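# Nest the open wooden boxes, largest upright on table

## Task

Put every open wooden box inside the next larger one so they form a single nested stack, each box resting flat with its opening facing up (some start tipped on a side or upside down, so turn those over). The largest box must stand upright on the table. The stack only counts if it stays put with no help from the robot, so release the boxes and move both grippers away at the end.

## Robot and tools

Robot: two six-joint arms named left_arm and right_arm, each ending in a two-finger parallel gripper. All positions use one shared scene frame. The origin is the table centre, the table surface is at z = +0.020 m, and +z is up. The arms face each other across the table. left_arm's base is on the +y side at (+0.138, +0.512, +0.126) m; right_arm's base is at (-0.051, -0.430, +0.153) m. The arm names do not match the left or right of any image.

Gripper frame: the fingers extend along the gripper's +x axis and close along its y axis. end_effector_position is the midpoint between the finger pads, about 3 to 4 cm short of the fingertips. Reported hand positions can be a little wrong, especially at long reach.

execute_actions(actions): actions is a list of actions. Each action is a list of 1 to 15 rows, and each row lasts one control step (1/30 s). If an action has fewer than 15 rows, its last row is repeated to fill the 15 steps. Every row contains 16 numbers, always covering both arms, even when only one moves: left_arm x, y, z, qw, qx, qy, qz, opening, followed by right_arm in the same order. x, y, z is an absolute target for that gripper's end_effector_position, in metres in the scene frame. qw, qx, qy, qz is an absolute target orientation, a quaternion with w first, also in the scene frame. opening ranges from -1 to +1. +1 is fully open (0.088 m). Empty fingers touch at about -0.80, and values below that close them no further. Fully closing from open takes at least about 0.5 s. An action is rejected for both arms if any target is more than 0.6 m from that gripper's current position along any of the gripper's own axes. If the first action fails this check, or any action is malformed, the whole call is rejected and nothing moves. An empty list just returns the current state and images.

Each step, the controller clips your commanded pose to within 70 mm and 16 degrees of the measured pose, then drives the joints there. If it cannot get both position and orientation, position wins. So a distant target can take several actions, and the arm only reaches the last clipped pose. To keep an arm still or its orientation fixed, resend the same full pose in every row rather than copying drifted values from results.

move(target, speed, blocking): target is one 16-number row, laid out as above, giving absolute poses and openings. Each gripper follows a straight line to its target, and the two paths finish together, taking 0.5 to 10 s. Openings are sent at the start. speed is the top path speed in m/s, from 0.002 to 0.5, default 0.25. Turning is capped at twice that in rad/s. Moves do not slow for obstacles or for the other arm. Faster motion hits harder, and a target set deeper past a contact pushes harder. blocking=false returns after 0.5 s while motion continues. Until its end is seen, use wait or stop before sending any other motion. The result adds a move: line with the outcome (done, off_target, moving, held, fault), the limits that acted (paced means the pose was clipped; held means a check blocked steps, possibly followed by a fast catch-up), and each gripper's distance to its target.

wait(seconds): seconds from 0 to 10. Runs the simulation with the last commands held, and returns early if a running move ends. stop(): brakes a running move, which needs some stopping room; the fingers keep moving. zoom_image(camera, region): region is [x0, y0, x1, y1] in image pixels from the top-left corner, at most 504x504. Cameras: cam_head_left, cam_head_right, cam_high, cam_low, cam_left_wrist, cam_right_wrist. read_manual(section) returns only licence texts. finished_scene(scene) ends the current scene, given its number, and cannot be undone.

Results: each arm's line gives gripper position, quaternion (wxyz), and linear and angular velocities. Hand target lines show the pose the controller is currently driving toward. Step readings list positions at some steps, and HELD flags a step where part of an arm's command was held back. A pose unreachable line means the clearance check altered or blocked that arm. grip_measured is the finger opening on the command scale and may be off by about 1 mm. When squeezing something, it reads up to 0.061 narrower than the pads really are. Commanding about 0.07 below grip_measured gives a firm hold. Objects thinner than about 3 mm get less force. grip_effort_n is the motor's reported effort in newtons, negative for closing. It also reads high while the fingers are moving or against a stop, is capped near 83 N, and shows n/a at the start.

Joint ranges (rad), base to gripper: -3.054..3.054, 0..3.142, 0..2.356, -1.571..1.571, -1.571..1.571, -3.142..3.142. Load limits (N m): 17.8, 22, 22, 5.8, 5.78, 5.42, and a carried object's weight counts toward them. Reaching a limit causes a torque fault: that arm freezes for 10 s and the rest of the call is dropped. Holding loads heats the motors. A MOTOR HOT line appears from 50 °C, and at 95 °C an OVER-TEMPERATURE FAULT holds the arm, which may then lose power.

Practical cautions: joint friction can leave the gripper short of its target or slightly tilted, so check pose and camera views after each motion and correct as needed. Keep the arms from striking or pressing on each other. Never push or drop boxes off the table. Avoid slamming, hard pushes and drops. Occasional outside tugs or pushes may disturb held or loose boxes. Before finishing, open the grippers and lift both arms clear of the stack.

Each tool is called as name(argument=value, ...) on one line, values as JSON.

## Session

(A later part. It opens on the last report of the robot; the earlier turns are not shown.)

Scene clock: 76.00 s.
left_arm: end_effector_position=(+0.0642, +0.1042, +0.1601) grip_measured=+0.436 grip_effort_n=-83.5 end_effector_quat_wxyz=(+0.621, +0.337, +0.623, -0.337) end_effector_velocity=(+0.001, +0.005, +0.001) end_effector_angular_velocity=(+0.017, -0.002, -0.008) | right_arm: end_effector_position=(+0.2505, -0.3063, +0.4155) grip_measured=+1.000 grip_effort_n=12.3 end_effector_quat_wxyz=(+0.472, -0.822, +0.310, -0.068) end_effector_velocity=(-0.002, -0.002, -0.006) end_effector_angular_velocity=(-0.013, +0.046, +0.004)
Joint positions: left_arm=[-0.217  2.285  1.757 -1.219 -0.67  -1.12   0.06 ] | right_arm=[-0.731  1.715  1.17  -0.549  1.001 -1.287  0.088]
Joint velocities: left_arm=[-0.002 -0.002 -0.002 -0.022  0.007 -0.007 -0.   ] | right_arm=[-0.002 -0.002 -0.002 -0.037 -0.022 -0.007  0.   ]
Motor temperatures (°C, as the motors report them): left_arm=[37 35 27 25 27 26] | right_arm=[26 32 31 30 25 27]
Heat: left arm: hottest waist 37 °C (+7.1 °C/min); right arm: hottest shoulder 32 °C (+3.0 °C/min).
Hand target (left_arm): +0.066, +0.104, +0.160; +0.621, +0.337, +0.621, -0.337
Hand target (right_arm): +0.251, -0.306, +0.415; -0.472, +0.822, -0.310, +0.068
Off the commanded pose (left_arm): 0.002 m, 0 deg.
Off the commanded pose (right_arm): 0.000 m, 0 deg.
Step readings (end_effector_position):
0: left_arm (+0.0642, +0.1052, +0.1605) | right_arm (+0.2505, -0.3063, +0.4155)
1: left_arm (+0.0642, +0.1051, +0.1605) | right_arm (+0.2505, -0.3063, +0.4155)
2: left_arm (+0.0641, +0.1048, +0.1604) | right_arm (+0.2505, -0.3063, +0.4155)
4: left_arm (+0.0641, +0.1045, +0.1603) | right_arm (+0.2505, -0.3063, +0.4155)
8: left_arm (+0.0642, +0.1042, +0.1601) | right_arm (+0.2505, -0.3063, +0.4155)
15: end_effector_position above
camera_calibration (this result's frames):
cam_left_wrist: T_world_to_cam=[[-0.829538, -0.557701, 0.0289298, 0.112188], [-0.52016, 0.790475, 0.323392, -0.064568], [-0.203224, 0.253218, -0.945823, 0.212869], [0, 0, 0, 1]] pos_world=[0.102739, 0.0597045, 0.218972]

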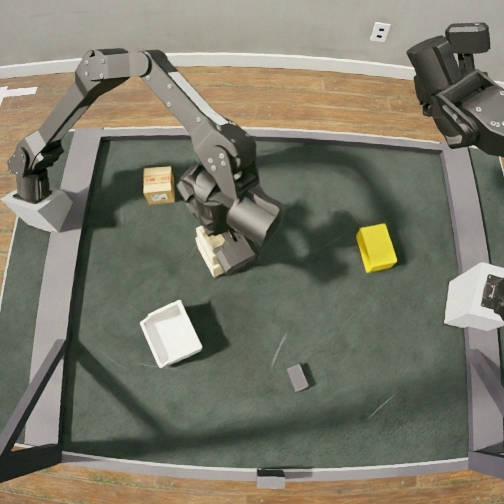

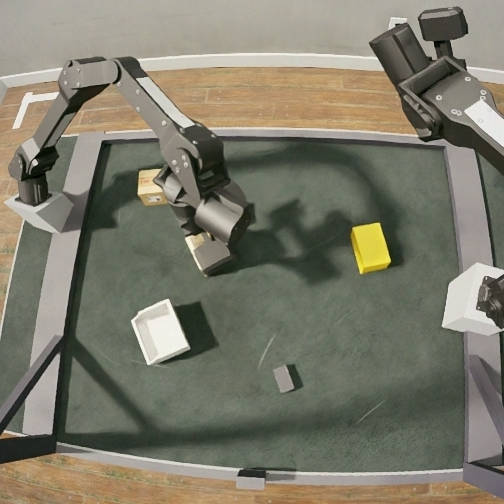

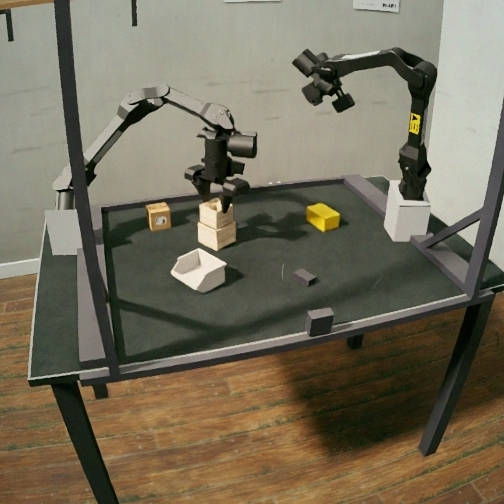

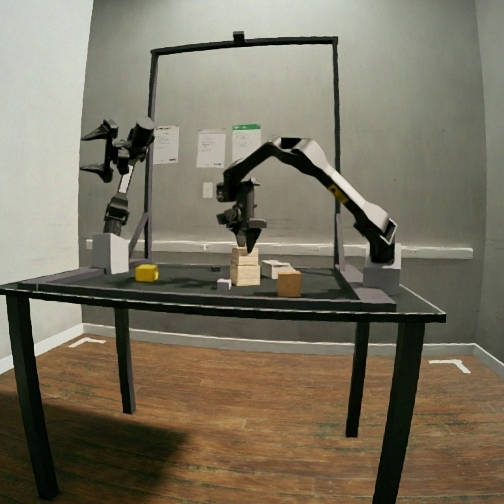

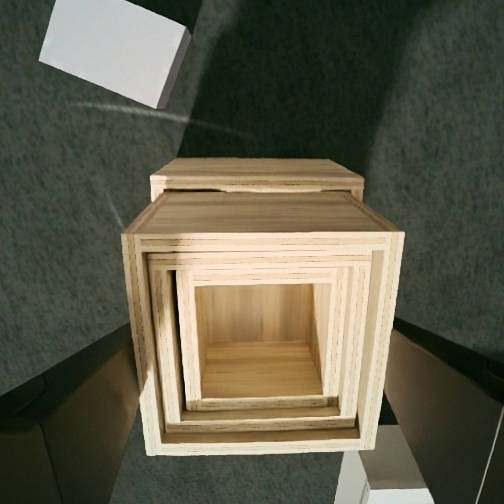

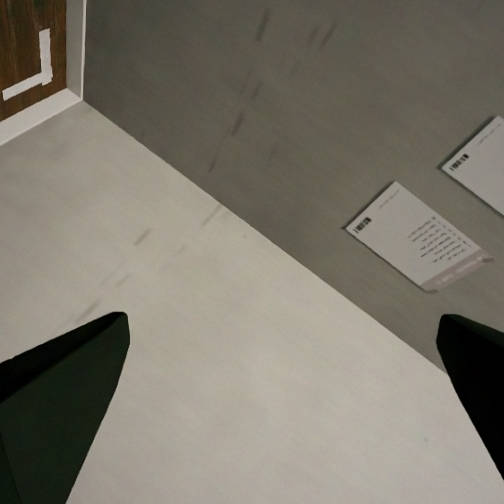

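execute_actions(actions=[[[0.0660,0.1052,0.1585,0.6184,0.3428,0.6184,-0.3428,0.38,0.2505,-0.3063,0.4155,0.472,-0.822,0.310,-0.068,1],[0.0660,0.1052,0.157,0.6184,0.3428,0.6184,-0.3428,0.38,0.2505,-0.3063,0.4155,0.472,-0.822,0.310,-0.068,1],[0.0660,0.1052,0.155,0.6184,0.3428,0.6184,-0.3428,0.38,0.2505,-0.3063,0.4155,0.472,-0.822,0.310,-0.068,1]]])

zoom_image(camera="cam_left_wrist", region=[120, 130, 400, 250])

Scene clock: 76.67 s.
left_arm: end_effector_position=(+0.0640, +0.1041, +0.1553) grip_measured=+0.436 grip_effort_n=-83.5 end_effector_quat_wxyz=(+0.619, +0.341, +0.620, -0.342) end_effector_velocity=(+0.000, +0.003, -0.002) end_effector_angular_velocity=(+0.006, -0.013, -0.005) | right_arm: end_effector_position=(+0.2505, -0.3063, +0.4155) grip_measured=+1.000 grip_effort_n=11.9 end_effector_quat_wxyz=(+0.472, -0.822, +0.310, -0.068) end_effector_velocity=(+0.000, +0.001, -0.001) end_effector_angular_velocity=(+0.006, +0.018, +0.012)
Joint positions: left_arm=[-0.21   2.285  1.742 -1.197 -0.671 -1.094  0.06 ] | right_arm=[-0.731  1.715  1.17  -0.549  1.001 -1.287  0.088]
Joint velocities: left_arm=[-0.002  0.002 -0.007 -0.007 -0.007 -0.007  0.   ] | right_arm=[-0.002 -0.002  0.002 -0.007 -0.022 -0.007  0.   ]
Motor temperatures (°C, as the motors report them): left_arm=[37 35 27 25 27 26] | right_arm=[26 32 31 30 25 27]
Heat: left arm: hottest waist 37 °C (+7.1 °C/min); right arm: hottest shoulder 32 °C (+3.0 °C/min).
Hand target (left_arm): +0.066, +0.105, +0.155; +0.619, +0.343, +0.618, -0.343
Hand target (right_arm): +0.251, -0.306, +0.415; -0.472, +0.822, -0.310, +0.068
Off the commanded pose (left_arm): 0.002 m, 0 deg.
Off the commanded pose (right_arm): 0.000 m, 0 deg.
Step readings (end_effector_position):
0: left_arm (+0.0642, +0.1042, +0.1601) | right_arm (+0.2505, -0.3063, +0.4155)
1: left_arm (+0.0641, +0.1041, +0.1601) | right_arm (+0.2505, -0.3063, +0.4155)
2: left_arm (+0.0640, +0.1039, +0.1597) | right_arm (+0.2505, -0.3063, +0.4155)
4: left_arm (+0.0635, +0.1037, +0.1584) | right_arm (+0.2505, -0.3063, +0.4155)
8: left_arm (+0.0640, +0.1044, +0.1557) | right_arm (+0.2505, -0.3063, +0.4155)
15: end_effector_position above
camera_calibration (this result's frames):
cam_left_wrist: T_world_to_cam=[[-0.838132, -0.54465, 0.0298633, 0.111179], [-0.507655, 0.79889, 0.322584, -0.064575], [-0.199553, 0.255207, -0.94607, 0.207842], [0, 0, 0, 1]] pos_world=[0.101876, 0.0590989, 0.214144]

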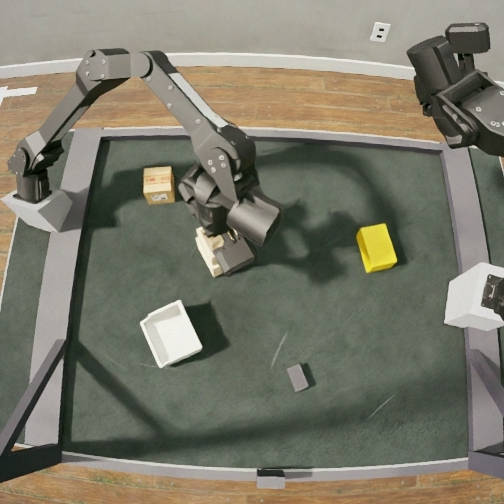

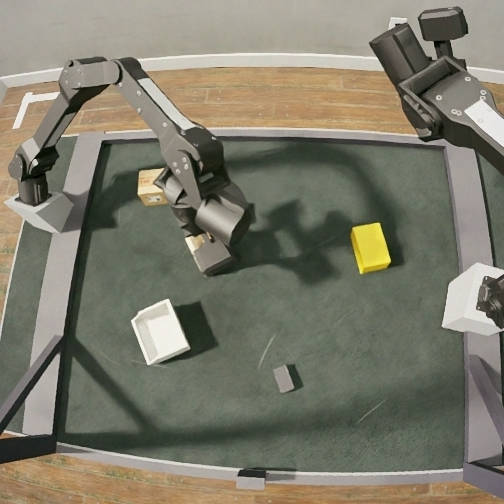

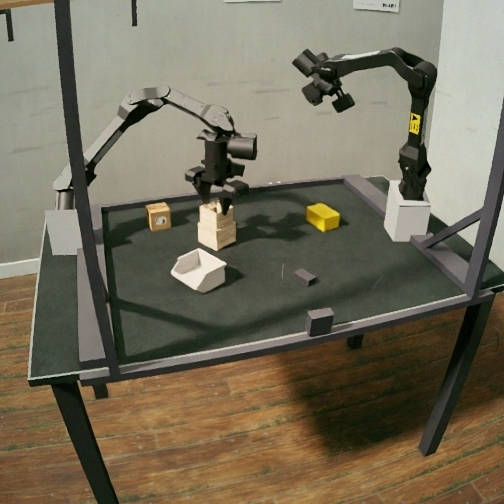

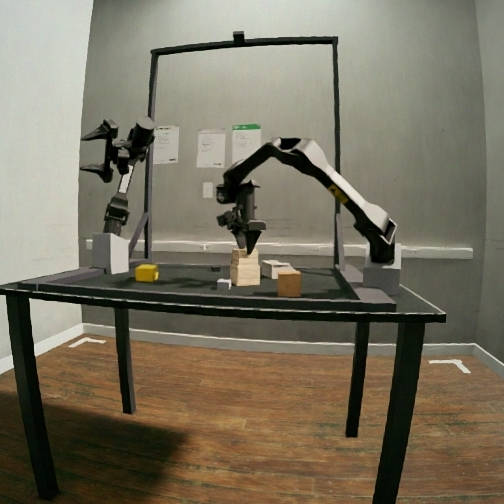

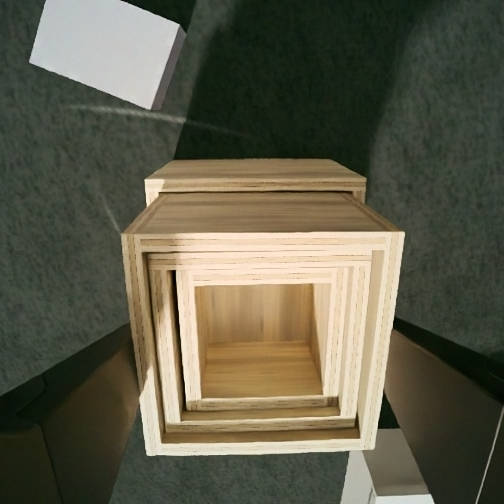

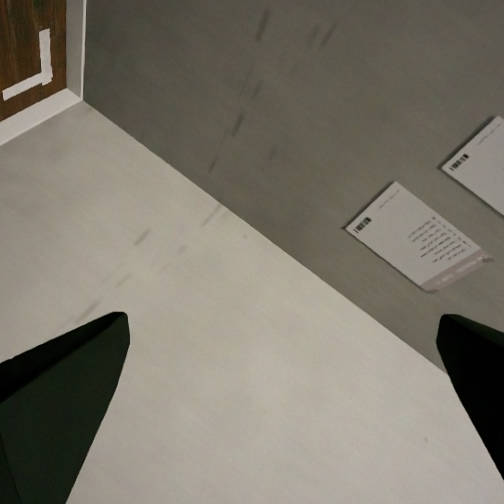

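Region (120, 130, 400, 250) of cam_left_wrist's 504x504 image, scaled by 1.800, with more detail than that image has; it fills the top 216 rows of this view, and the rest is white.

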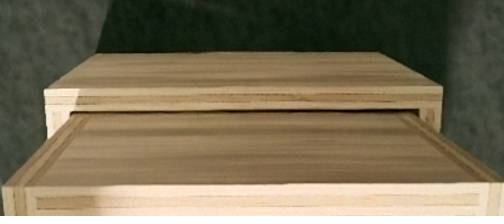

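execute_actions(actions=[[[0.0660,0.1057,0.153,0.6184,0.3428,0.6184,-0.3428,0.38,0.2505,-0.3063,0.4155,0.472,-0.822,0.310,-0.068,1],[0.0660,0.1057,0.151,0.6184,0.3428,0.6184,-0.3428,0.38,0.2505,-0.3063,0.4155,0.472,-0.822,0.310,-0.068,1],[0.0660,0.1057,0.149,0.6184,0.3428,0.6184,-0.3428,0.38,0.2505,-0.3063,0.4155,0.472,-0.822,0.310,-0.068,1]]])

zoom_image(camera="cam_left_wrist", region=[120, 130, 400, 250])

Scene clock: 77.30 s.
left_arm: end_effector_position=(+0.0637, +0.1048, +0.1491) grip_measured=+0.436 grip_effort_n=-83.5 end_effector_quat_wxyz=(+0.618, +0.342, +0.620, -0.342) end_effector_velocity=(-0.001, +0.004, -0.000) end_effector_angular_velocity=(+0.010, +0.002, -0.002) | right_arm: end_effector_position=(+0.2505, -0.3063, +0.4155) grip_measured=+1.000 grip_effort_n=11.9 end_effector_quat_wxyz=(+0.472, -0.822, +0.310, -0.068) end_effector_velocity=(-0.003, -0.003, -0.003) end_effector_angular_velocity=(-0.030, +0.042, -0.002)
Joint positions: left_arm=[-0.202  2.285  1.721 -1.171 -0.672 -1.083  0.06 ] | right_arm=[-0.731  1.715  1.17  -0.549  1.001 -1.287  0.088]
Joint velocities: left_arm=[-0.002 -0.002 -0.007 -0.007  0.007 -0.007 -0.   ] | right_arm=[-0.002 -0.002  0.002 -0.037 -0.007 -0.022  0.   ]
Motor temperatures (°C, as the motors report them): left_arm=[37 35 27 25 27 26] | right_arm=[26 32 31 30 25 27]
Heat: left arm: hottest waist 37 °C (+7.0 °C/min); right arm: hottest shoulder 32 °C (+3.0 °C/min).
Hand target (left_arm): +0.066, +0.106, +0.149; +0.618, +0.343, +0.618, -0.343
Hand target (right_arm): +0.251, -0.306, +0.415; -0.472, +0.822, -0.310, +0.068
Off the commanded pose (left_arm): 0.002 m, 0 deg.
Off the commanded pose (right_arm): 0.000 m, 0 deg.
Step readings (end_effector_position):
0: left_arm (+0.0640, +0.1042, +0.1552) | right_arm (+0.2505, -0.3063, +0.4155)
1: left_arm (+0.0638, +0.1041, +0.1550) | right_arm (+0.2505, -0.3063, +0.4155)
2: left_arm (+0.0635, +0.1042, +0.1544) | right_arm (+0.2505, -0.3063, +0.4155)
4: left_arm (+0.0631, +0.1042, +0.1526) | right_arm (+0.2505, -0.3063, +0.4155)
8: left_arm (+0.0638, +0.1049, +0.1495) | right_arm (+0.2505, -0.3063, +0.4155)
15: end_effector_position above
camera_calibration (this result's frames):
cam_left_wrist: T_world_to_cam=[[-0.838851, -0.543558, 0.0295576, 0.111457], [-0.506622, 0.799408, 0.322925, -0.0634576], [-0.199157, 0.255912, -0.945963, 0.201702], [0, 0, 0, 1]] pos_world=[0.101517, 0.059694, 0.208001]

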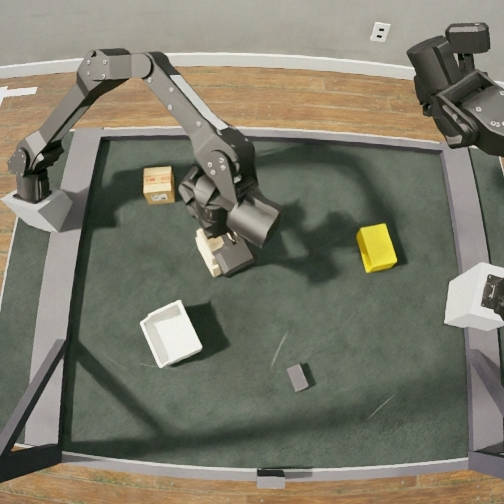

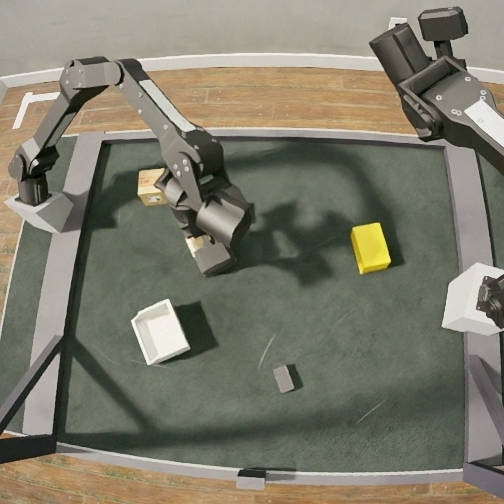

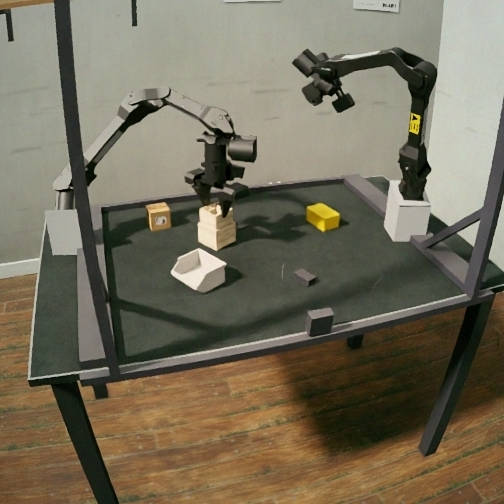

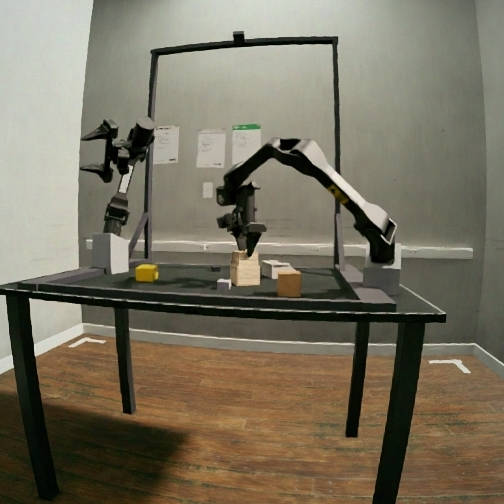

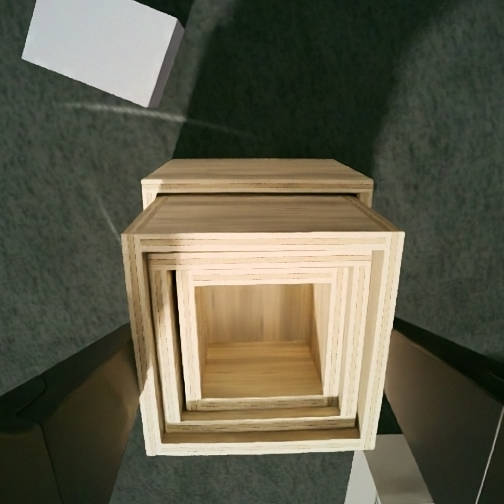

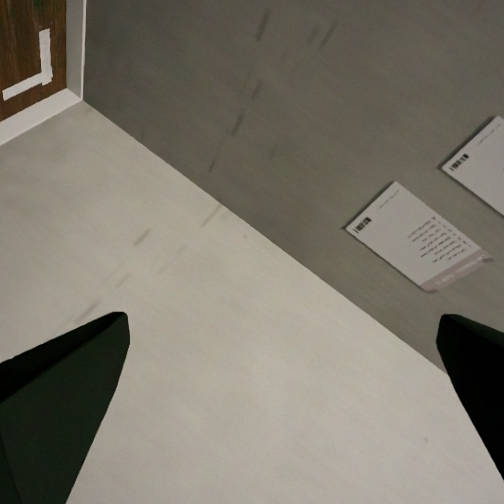

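Region (120, 130, 400, 250) of cam_left_wrist's 504x504 image, scaled by 1.800, with more detail than that image has; it fills the top 216 rows of this view, and the rest is white.

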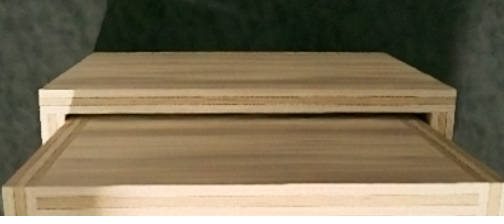

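move(target=[0.0660,0.1057,0.1225,0.6184,0.3428,0.6184,-0.3428,0.38,0.2505,-0.3063,0.4155,0.472,-0.822,0.310,-0.068,1], speed=0.04)

Scene clock: 78.33 s.
left_arm: end_effector_position=(+0.0649, +0.1037, +0.1260) grip_measured=+0.436 grip_effort_n=-83.5 end_effector_quat_wxyz=(+0.619, +0.337, +0.621, -0.344) end_effector_velocity=(+0.004, -0.004, -0.001) end_effector_angular_velocity=(-0.027, -0.027, +0.006) | right_arm: end_effector_position=(+0.2505, -0.3063, +0.4155) grip_measured=+1.000 grip_effort_n=12.3 end_effector_quat_wxyz=(+0.472, -0.822, +0.310, -0.068) end_effector_velocity=(+0.000, -0.001, -0.003) end_effector_angular_velocity=(-0.019, +0.026, +0.003)
Joint positions: left_arm=[-0.164  2.285  1.652 -1.062 -0.676 -1.034  0.06 ] | right_arm=[-0.731  1.715  1.17  -0.549  1.001 -1.287  0.088]
Joint velocities: left_arm=[ 0.002 -0.002 -0.007  0.022 -0.037  0.007 -0.   ] | right_arm=[-0.002  0.002 -0.002 -0.007 -0.007 -0.022  0.   ]
Motor temperatures (°C, as the motors report them): left_arm=[37 35 27 25 27 26] | right_arm=[26 32 31 30 25 27]
Heat: left arm: hottest waist 37 °C (+7.0 °C/min); right arm: hottest shoulder 32 °C (+3.0 °C/min).
Hand target (left_arm): +0.066, +0.106, +0.122; +0.618, +0.343, +0.619, -0.343
Hand target (right_arm): +0.251, -0.306, +0.415; -0.472, +0.822, -0.310, +0.068
Off the commanded pose (left_arm): 0.004 m, 1 deg.
Off the commanded pose (right_arm): 0.000 m, 0 deg.
move: done
camera_calibration (this result's frames):
cam_left_wrist: T_world_to_cam=[[-0.836018, -0.547415, 0.0375545, 0.111715], [-0.508799, 0.799026, 0.320438, -0.0540741], [-0.20542, 0.248784, -0.946525, 0.18156], [0, 0, 0, 1]] pos_world=[0.103179, 0.059192, 0.184983]

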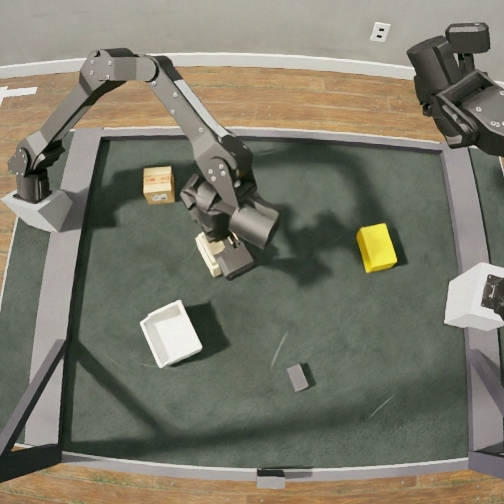

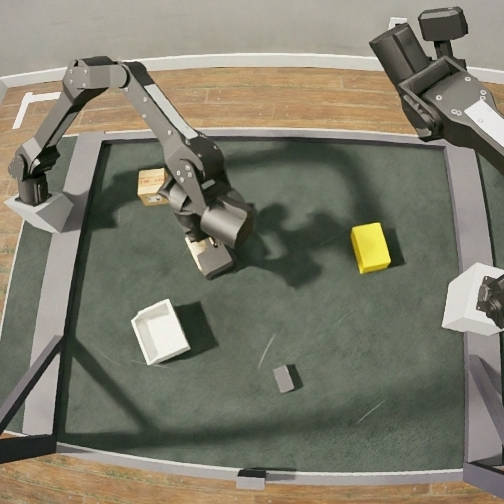

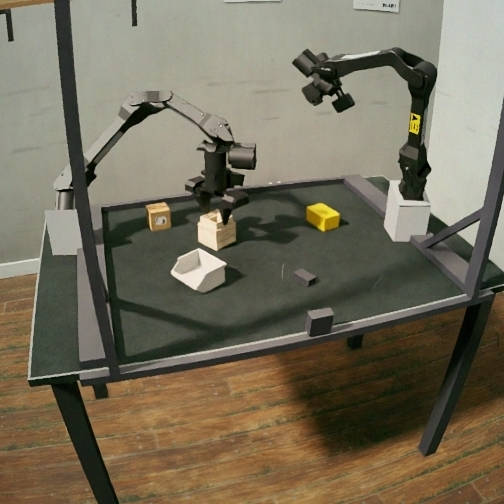

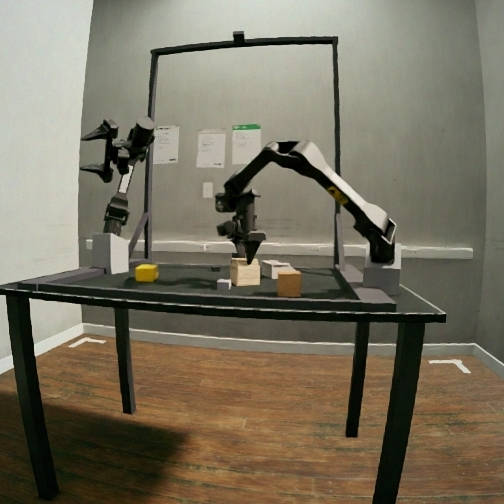

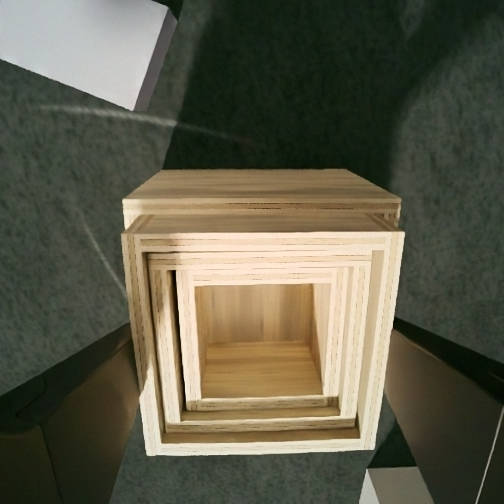

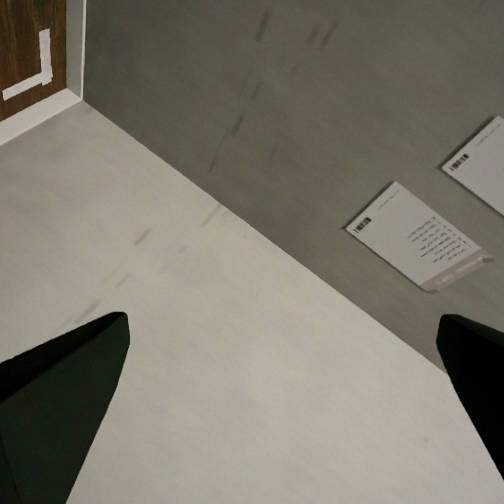

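execute_actions(actions=[[[0.0660,0.1057,0.121,0.6184,0.3428,0.6184,-0.3428,0.38,0.2505,-0.3063,0.4155,0.472,-0.822,0.310,-0.068,1],[0.0660,0.1057,0.1195,0.6184,0.3428,0.6184,-0.3428,0.38,0.2505,-0.3063,0.4155,0.472,-0.822,0.310,-0.068,1],[0.0660,0.1057,0.118,0.6184,0.3428,0.6184,-0.3428,0.38,0.2505,-0.3063,0.4155,0.472,-0.822,0.310,-0.068,1]],[[0.0660,0.1057,0.118,0.6184,0.3428,0.6184,-0.3428,0.41,0.2505,-0.3063,0.4155,0.472,-0.822,0.310,-0.068,1],[0.0660,0.1057,0.118,0.6184,0.3428,0.6184,-0.3428,0.42,0.2505,-0.3063,0.4155,0.472,-0.822,0.310,-0.068,1],[0.0660,0.1057,0.118,0.6184,0.3428,0.6184,-0.3428,0.43,0.2505,-0.3063,0.4155,0.472,-0.822,0.310,-0.068,1],[0.0660,0.1057,0.118,0.6184,0.3428,0.6184,-0.3428,0.44,0.2505,-0.3063,0.4155,0.472,-0.822,0.310,-0.068,1],[0.0660,0.1057,0.118,0.6184,0.3428,0.6184,-0.3428,0.45,0.2505,-0.3063,0.4155,0.472,-0.822,0.310,-0.068,1],[0.0660,0.1057,0.118,0.6184,0.3428,0.6184,-0.3428,0.46,0.2505,-0.3063,0.4155,0.472,-0.822,0.310,-0.068,1],[0.0660,0.1057,0.118,0.6184,0.3428,0.6184,-0.3428,0.47,0.2505,-0.3063,0.4155,0.472,-0.822,0.310,-0.068,1],[0.0660,0.1057,0.118,0.6184,0.3428,0.6184,-0.3428,0.48,0.2505,-0.3063,0.4155,0.472,-0.822,0.310,-0.068,1],[0.0660,0.1057,0.118,0.6184,0.3428,0.6184,-0.3428,0.49,0.2505,-0.3063,0.4155,0.472,-0.822,0.310,-0.068,1],[0.0660,0.1057,0.118,0.6184,0.3428,0.6184,-0.3428,0.50,0.2505,-0.3063,0.4155,0.472,-0.822,0.310,-0.068,1],[0.0660,0.1057,0.118,0.6184,0.3428,0.6184,-0.3428,0.52,0.2505,-0.3063,0.4155,0.472,-0.822,0.310,-0.068,1],[0.0660,0.1057,0.118,0.6184,0.3428,0.6184,-0.3428,0.54,0.2505,-0.3063,0.4155,0.472,-0.822,0.310,-0.068,1],[0.0660,0.1057,0.118,0.6184,0.3428,0.6184,-0.3428,0.56,0.2505,-0.3063,0.4155,0.472,-0.822,0.310,-0.068,1],[0.0660,0.1057,0.118,0.6184,0.3428,0.6184,-0.3428,0.58,0.2505,-0.3063,0.4155,0.472,-0.822,0.310,-0.068,1],[0.0660,0.1057,0.118,0.6184,0.3428,0.6184,-0.3428,0.60,0.2505,-0.3063,0.4155,0.472,-0.822,0.310,-0.068,1]]])

Scene clock: 79.73 s.
left_arm: end_effector_position=(+0.0657, +0.1031, +0.1219) grip_measured=+0.543 grip_effort_n=15.6 end_effector_quat_wxyz=(+0.620, +0.336, +0.621, -0.344) end_effector_velocity=(-0.000, +0.000, +0.003) end_effector_angular_velocity=(-0.006, -0.006, -0.014) | right_arm: end_effector_position=(+0.2505, -0.3063, +0.4155) grip_measured=+1.000 grip_effort_n=11.9 end_effector_quat_wxyz=(+0.472, -0.822, +0.310, -0.068) end_effector_velocity=(-0.000, -0.004, +0.002) end_effector_angular_velocity=(+0.015, -0.015, -0.016)
Joint positions: left_arm=[-0.157  2.285  1.641 -1.041 -0.679 -1.024  0.066] | right_arm=[-0.731  1.715  1.17  -0.549  1.001 -1.287  0.088]
Joint velocities: left_arm=[-0.007 -0.002  0.002 -0.007 -0.007  0.007  0.026] | right_arm=[-0.007 -0.002  0.002 -0.007  0.007  0.022  0.   ]
Motor temperatures (°C, as the motors report them): left_arm=[37 35 27 25 27 26] | right_arm=[26 32 31 30 25 27]
Heat: left arm: hottest waist 37 °C (+7.1 °C/min); right arm: hottest shoulder 32 °C (+3.0 °C/min).
Hand target (left_arm): +0.066, +0.106, +0.118; +0.618, +0.343, +0.618, -0.343
Hand target (right_arm): +0.251, -0.306, +0.415; -0.472, +0.822, -0.310, +0.068
Off the commanded pose (left_arm): 0.005 m, 1 deg.
Off the commanded pose (right_arm): 0.000 m, 0 deg.
Step readings (end_effector_position; steps 1 to 15: 1st action; 16 to 30: 2nd action):
0: left_arm (+0.0649, +0.1037, +0.1259) | right_arm (+0.2505, -0.3063, +0.4155)
1: left_arm (+0.0649, +0.1037, +0.1257) | right_arm (+0.2505, -0.3063, +0.4155)
2: left_arm (+0.0648, +0.1037, +0.1254) | right_arm (+0.2505, -0.3063, +0.4155)
4: left_arm (+0.0649, +0.1034, +0.1242) | right_arm (+0.2505, -0.3063, +0.4155)
8: left_arm (+0.0653, +0.1035, +0.1224) | right_arm (+0.2505, -0.3063, +0.4155)
15: left_arm (+0.0655, +0.1033, +0.1220) | right_arm (+0.2505, -0.3063, +0.4155)
16: left_arm (+0.0655, +0.1033, +0.1220) | right_arm (+0.2505, -0.3063, +0.4155)
17: left_arm (+0.0655, +0.1033, +0.1220) | right_arm (+0.2505, -0.3063, +0.4155)
19: left_arm (+0.0655, +0.1034, +0.1220) | right_arm (+0.2505, -0.3063, +0.4155)
23: left_arm (+0.0656, +0.1033, +0.1219) | right_arm (+0.2505, -0.3063, +0.4155)
30: end_effector_position above
camera_calibration (this result's frames):
cam_left_wrist: T_world_to_cam=[[-0.835018, -0.54889, 0.0382773, 0.112269], [-0.510624, 0.798959, 0.317691, -0.05135], [-0.204959, 0.245732, -0.947421, 0.178347], [0, 0, 0, 1]] pos_world=[0.10408, 0.058824, 0.180986]

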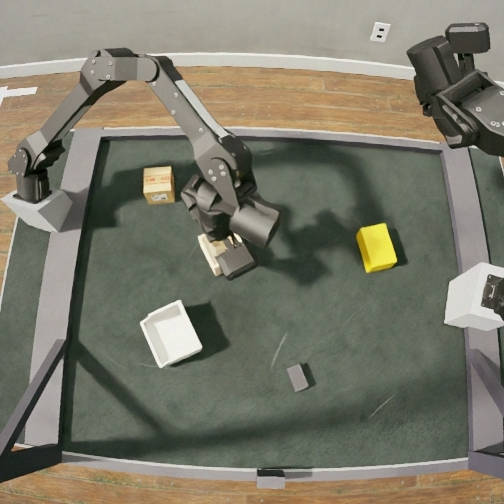

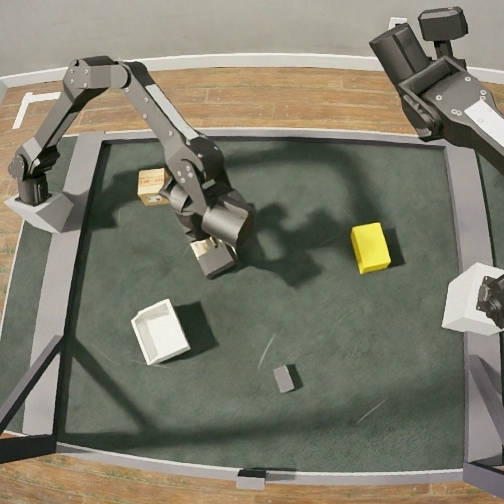

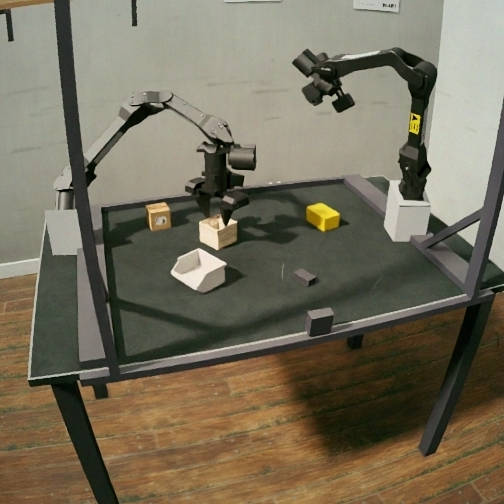

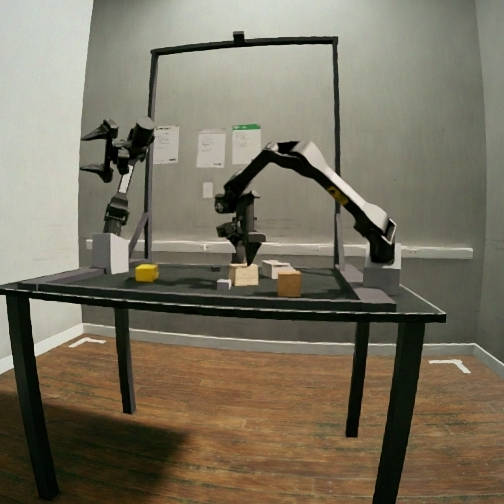

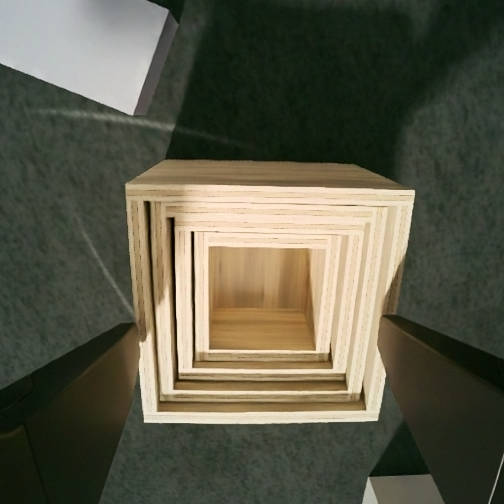

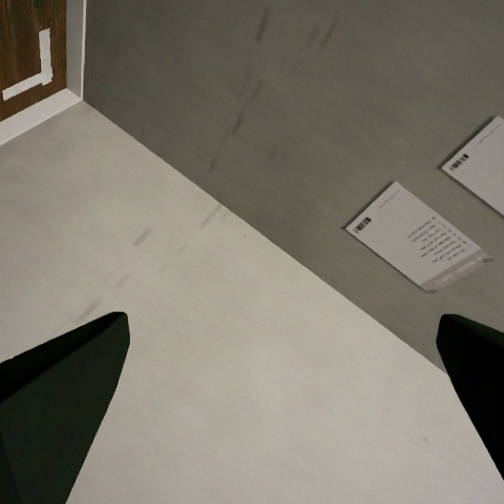

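move(target=[0.075,0.13,0.20,0.6184,0.3428,0.6184,-0.3428,0.7,0.2505,-0.3063,0.4155,0.472,-0.822,0.310,-0.068,1], speed=0.15)

zoom_image(camera="cam_left_wrist", region=[100, 60, 400, 360])

Scene clock: 80.87 s.
left_arm: end_effector_position=(+0.0732, +0.1324, +0.1953) grip_measured=+0.697 grip_effort_n=16.0 end_effector_quat_wxyz=(+0.617, +0.352, +0.615, -0.343) end_effector_velocity=(+0.003, +0.001, +0.003) end_effector_angular_velocity=(+0.002, -0.011, +0.013) | right_arm: end_effector_position=(+0.2505, -0.3063, +0.4155) grip_measured=+1.000 grip_effort_n=12.3 end_effector_quat_wxyz=(+0.472, -0.822, +0.310, -0.068) end_effector_velocity=(-0.002, -0.002, -0.002) end_effector_angular_velocity=(-0.005, +0.014, +0.002)
Joint positions: left_arm=[-0.286  2.188  1.704 -1.331 -0.66  -1.181  0.073] | right_arm=[-0.731  1.715  1.17  -0.549  1.001 -1.287  0.088]
Joint velocities: left_arm=[-0.002 -0.002  0.007 -0.022 -0.007 -0.022 -0.   ] | right_arm=[-0.002 -0.007 -0.007 -0.007 -0.007 -0.007  0.   ]
Motor temperatures (°C, as the motors report them): left_arm=[37 35 27 25 27 26] | right_arm=[26 32 31 30 25 27]
Heat: left arm: hottest waist 37 °C (+7.1 °C/min); right arm: hottest shoulder 32 °C (+3.0 °C/min).
Hand target (left_arm): +0.075, +0.130, +0.200; +0.618, +0.343, +0.618, -0.343
Hand target (right_arm): +0.251, -0.306, +0.415; -0.472, +0.822, -0.310, +0.068
Off the commanded pose (left_arm): 0.006 m, 1 deg.
Off the commanded pose (right_arm): 0.000 m, 0 deg.
move: done
camera_calibration (this result's frames):
cam_left_wrist: T_world_to_cam=[[-0.848672, -0.52868, 0.0159029, 0.134467], [-0.495863, 0.805735, 0.323899, -0.0974259], [-0.184052, 0.266998, -0.945958, 0.2376], [0, 0, 0, 1]] pos_world=[0.10954, 0.0861506, 0.254178]

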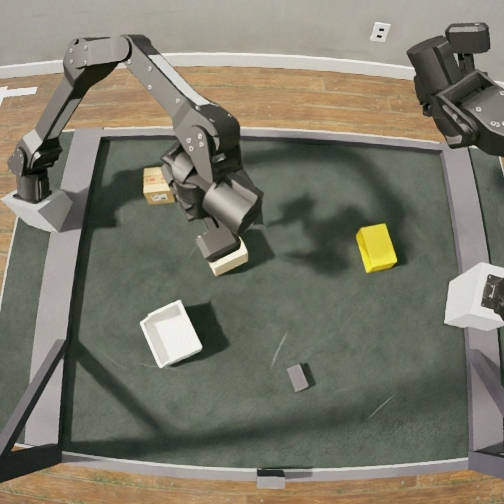

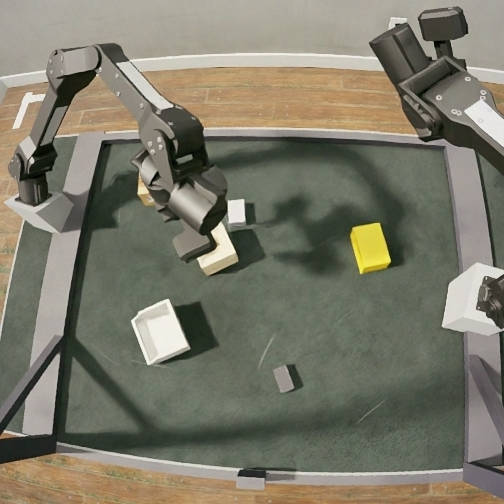

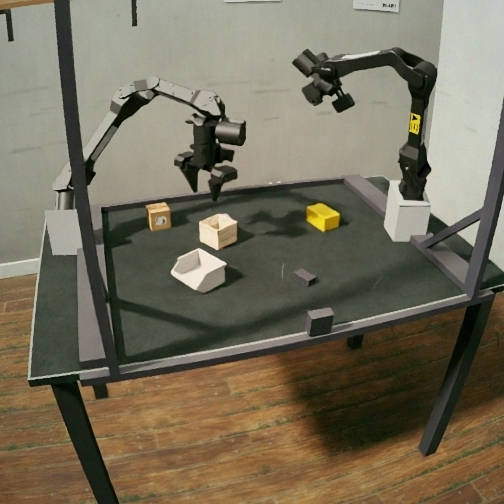

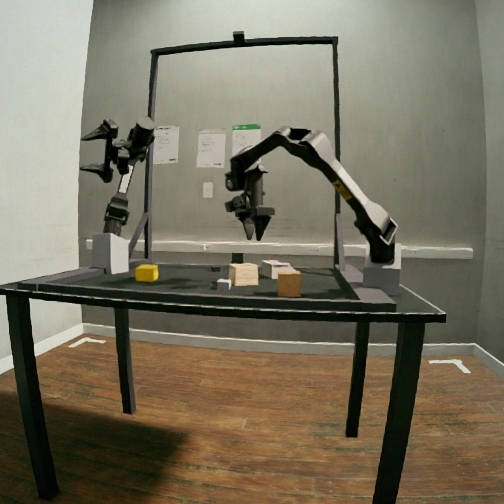

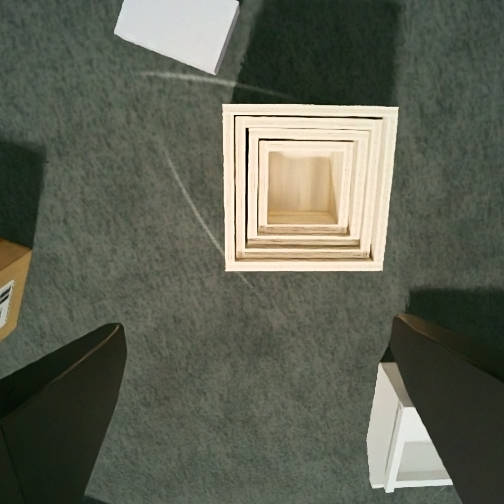

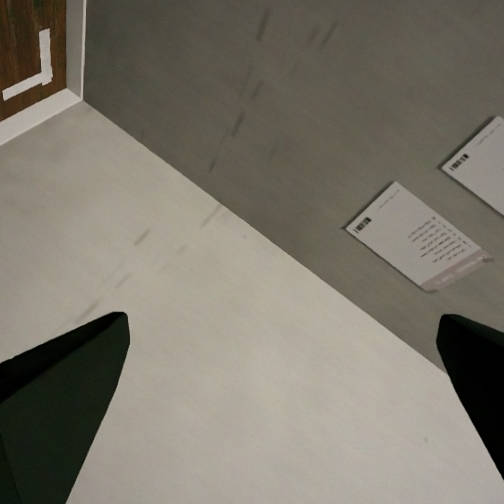

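Region (100, 60, 400, 360) of cam_left_wrist's 504x504 image, scaled by 1.680, with more detail than that image has.

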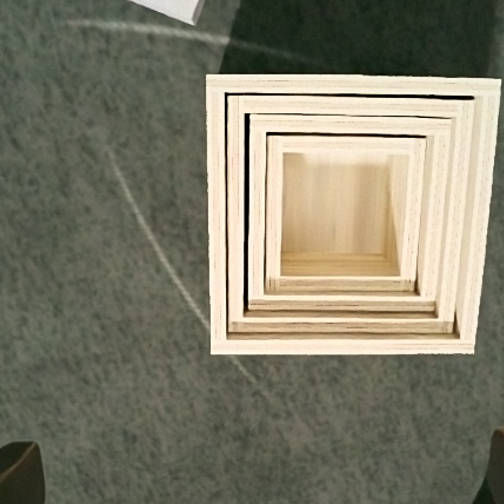

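zoom_image(camera="cam_low", region=[200, 230, 320, 310])

zoom_image(camera="cam_high", region=[170, 190, 270, 270])

zoom_image(camera="cam_left_wrist", region=[210, 90, 410, 285])

Region (200, 230, 320, 310) of cam_low's 504x504 image, scaled by 4.200, with more detail than that image has.

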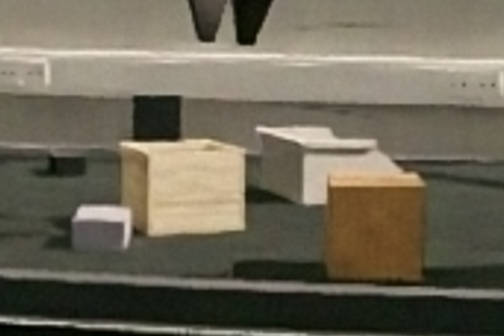

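Region (170, 190, 270, 270) of cam_high's 504x504 image, scaled by 5.040, with more detail than that image has; it fills the top 403 rows of this view, and the rest is white.

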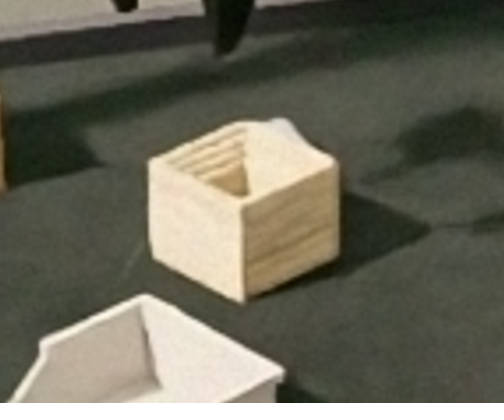

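Region (210, 90, 410, 285) of cam_left_wrist's 504x504 image, scaled by 2.520, with more detail than that image has; it fills the top 491 rows of this view, and the rest is white.

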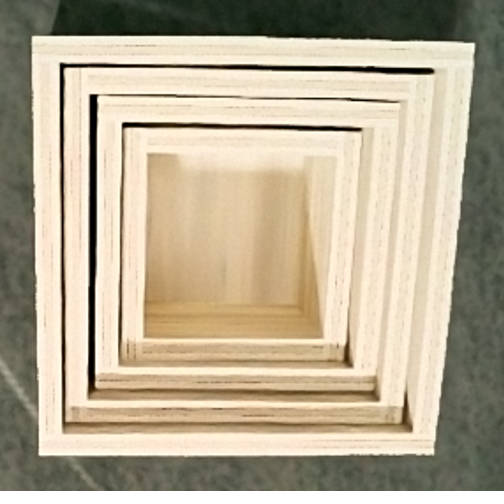

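move(target=[0.11,0.27,0.26,0.6184,0.3428,0.6184,-0.3428,1,0.2505,-0.3063,0.4155,0.472,-0.822,0.310,-0.068,1], speed=0.25)

Scene clock: 82.20 s.
left_arm: end_effector_position=(+0.1076, +0.2668, +0.2600) grip_measured=+1.000 grip_effort_n=16.0 end_effector_quat_wxyz=(+0.619, +0.342, +0.618, -0.344) end_effector_velocity=(+0.005, +0.003, +0.000) end_effector_angular_velocity=(+0.003, -0.019, -0.006) | right_arm: end_effector_position=(+0.2505, -0.3063, +0.4155) grip_measured=+1.000 grip_effort_n=11.9 end_effector_quat_wxyz=(+0.472, -0.822, +0.310, -0.068) end_effector_velocity=(+0.000, -0.001, -0.003) end_effector_angular_velocity=(-0.008, +0.018, +0.001)
Joint positions: left_arm=[-0.566  1.766  1.29  -1.509 -0.57  -1.508  0.088] | right_arm=[-0.731  1.715  1.17  -0.549  1.001 -1.287  0.088]
Joint velocities: left_arm=[-0.002 -0.007 -0.007 -0.022 -0.007 -0.007  0.   ] | right_arm=[-0.002  0.002 -0.002 -0.007 -0.007 -0.007  0.   ]
Motor temperatures (°C, as the motors report them): left_arm=[37 35 27 25 27 26] | right_arm=[26 32 31 30 25 27]
Heat: left arm: hottest waist 37 °C (+7.0 °C/min); right arm: hottest shoulder 32 °C (+3.0 °C/min).
Hand target (left_arm): +0.109, +0.270, +0.259; +0.619, +0.343, +0.618, -0.343
Hand target (right_arm): +0.251, -0.306, +0.415; -0.472, +0.822, -0.310, +0.068
Off the commanded pose (left_arm): 0.004 m, 0 deg.
Off the commanded pose (right_arm): 0.000 m, 0 deg.
move: done
camera_calibration (this result's frames):
cam_left_wrist: T_world_to_cam=[[-0.840784, -0.540504, 0.0306078, 0.232214], [-0.504161, 0.802343, 0.31948, -0.206673], [-0.197238, 0.253183, -0.947099, 0.274638], [0, 0, 0, 1]] pos_world=[0.145215, 0.221802, 0.319029]

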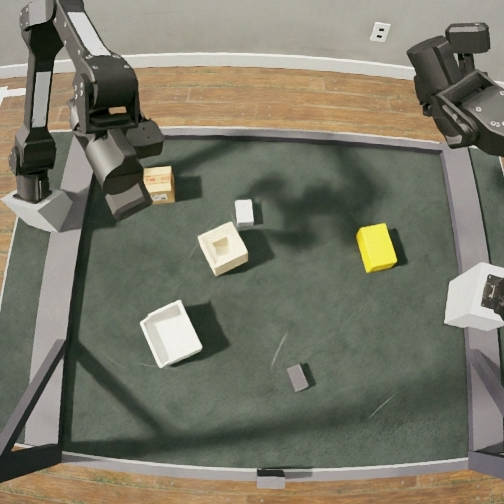

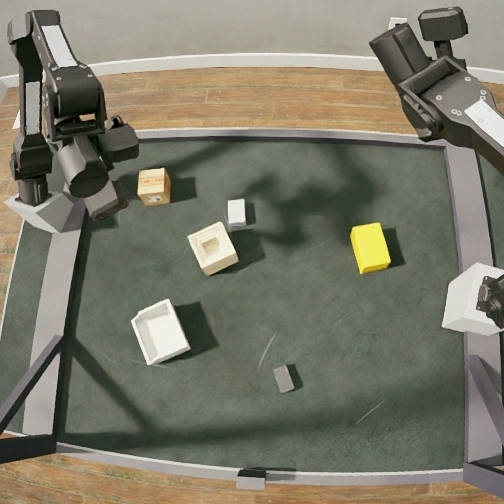

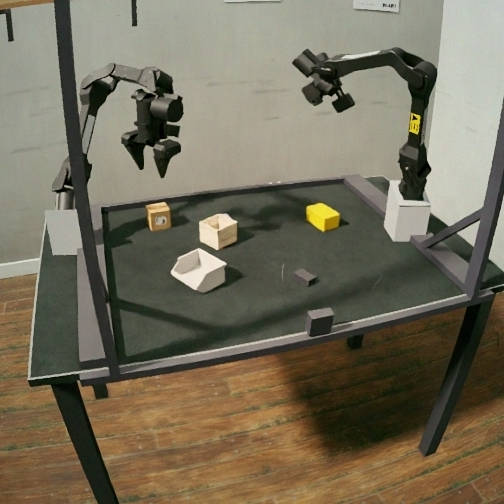

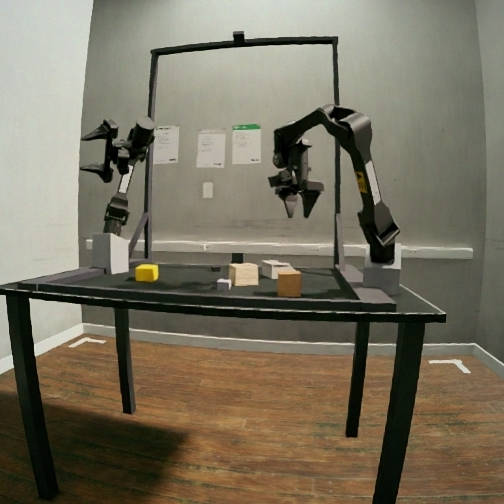

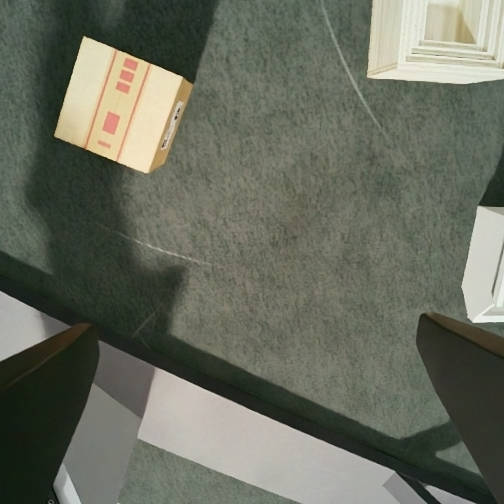

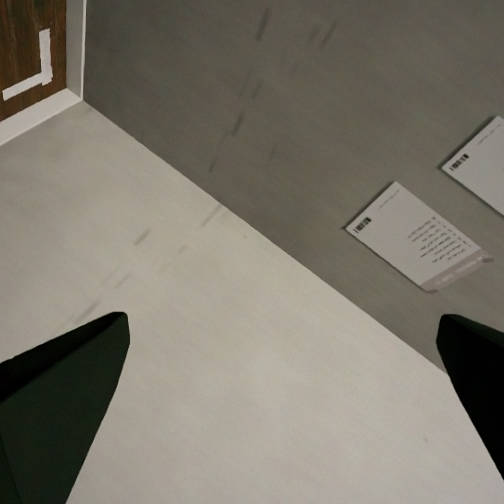

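zoom_image(camera="cam_head_left", region=[185, 210, 265, 290])

Region (185, 210, 265, 290) of cam_head_left's 504x504 image, scaled by 6.300, with more detail than that image has.

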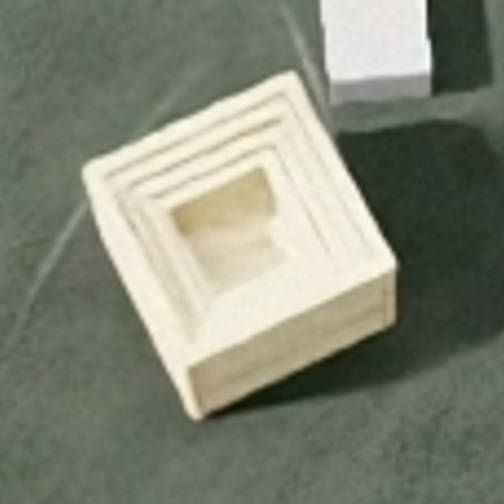

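finished_scene(scene=1)

The scene is finished: the task was done.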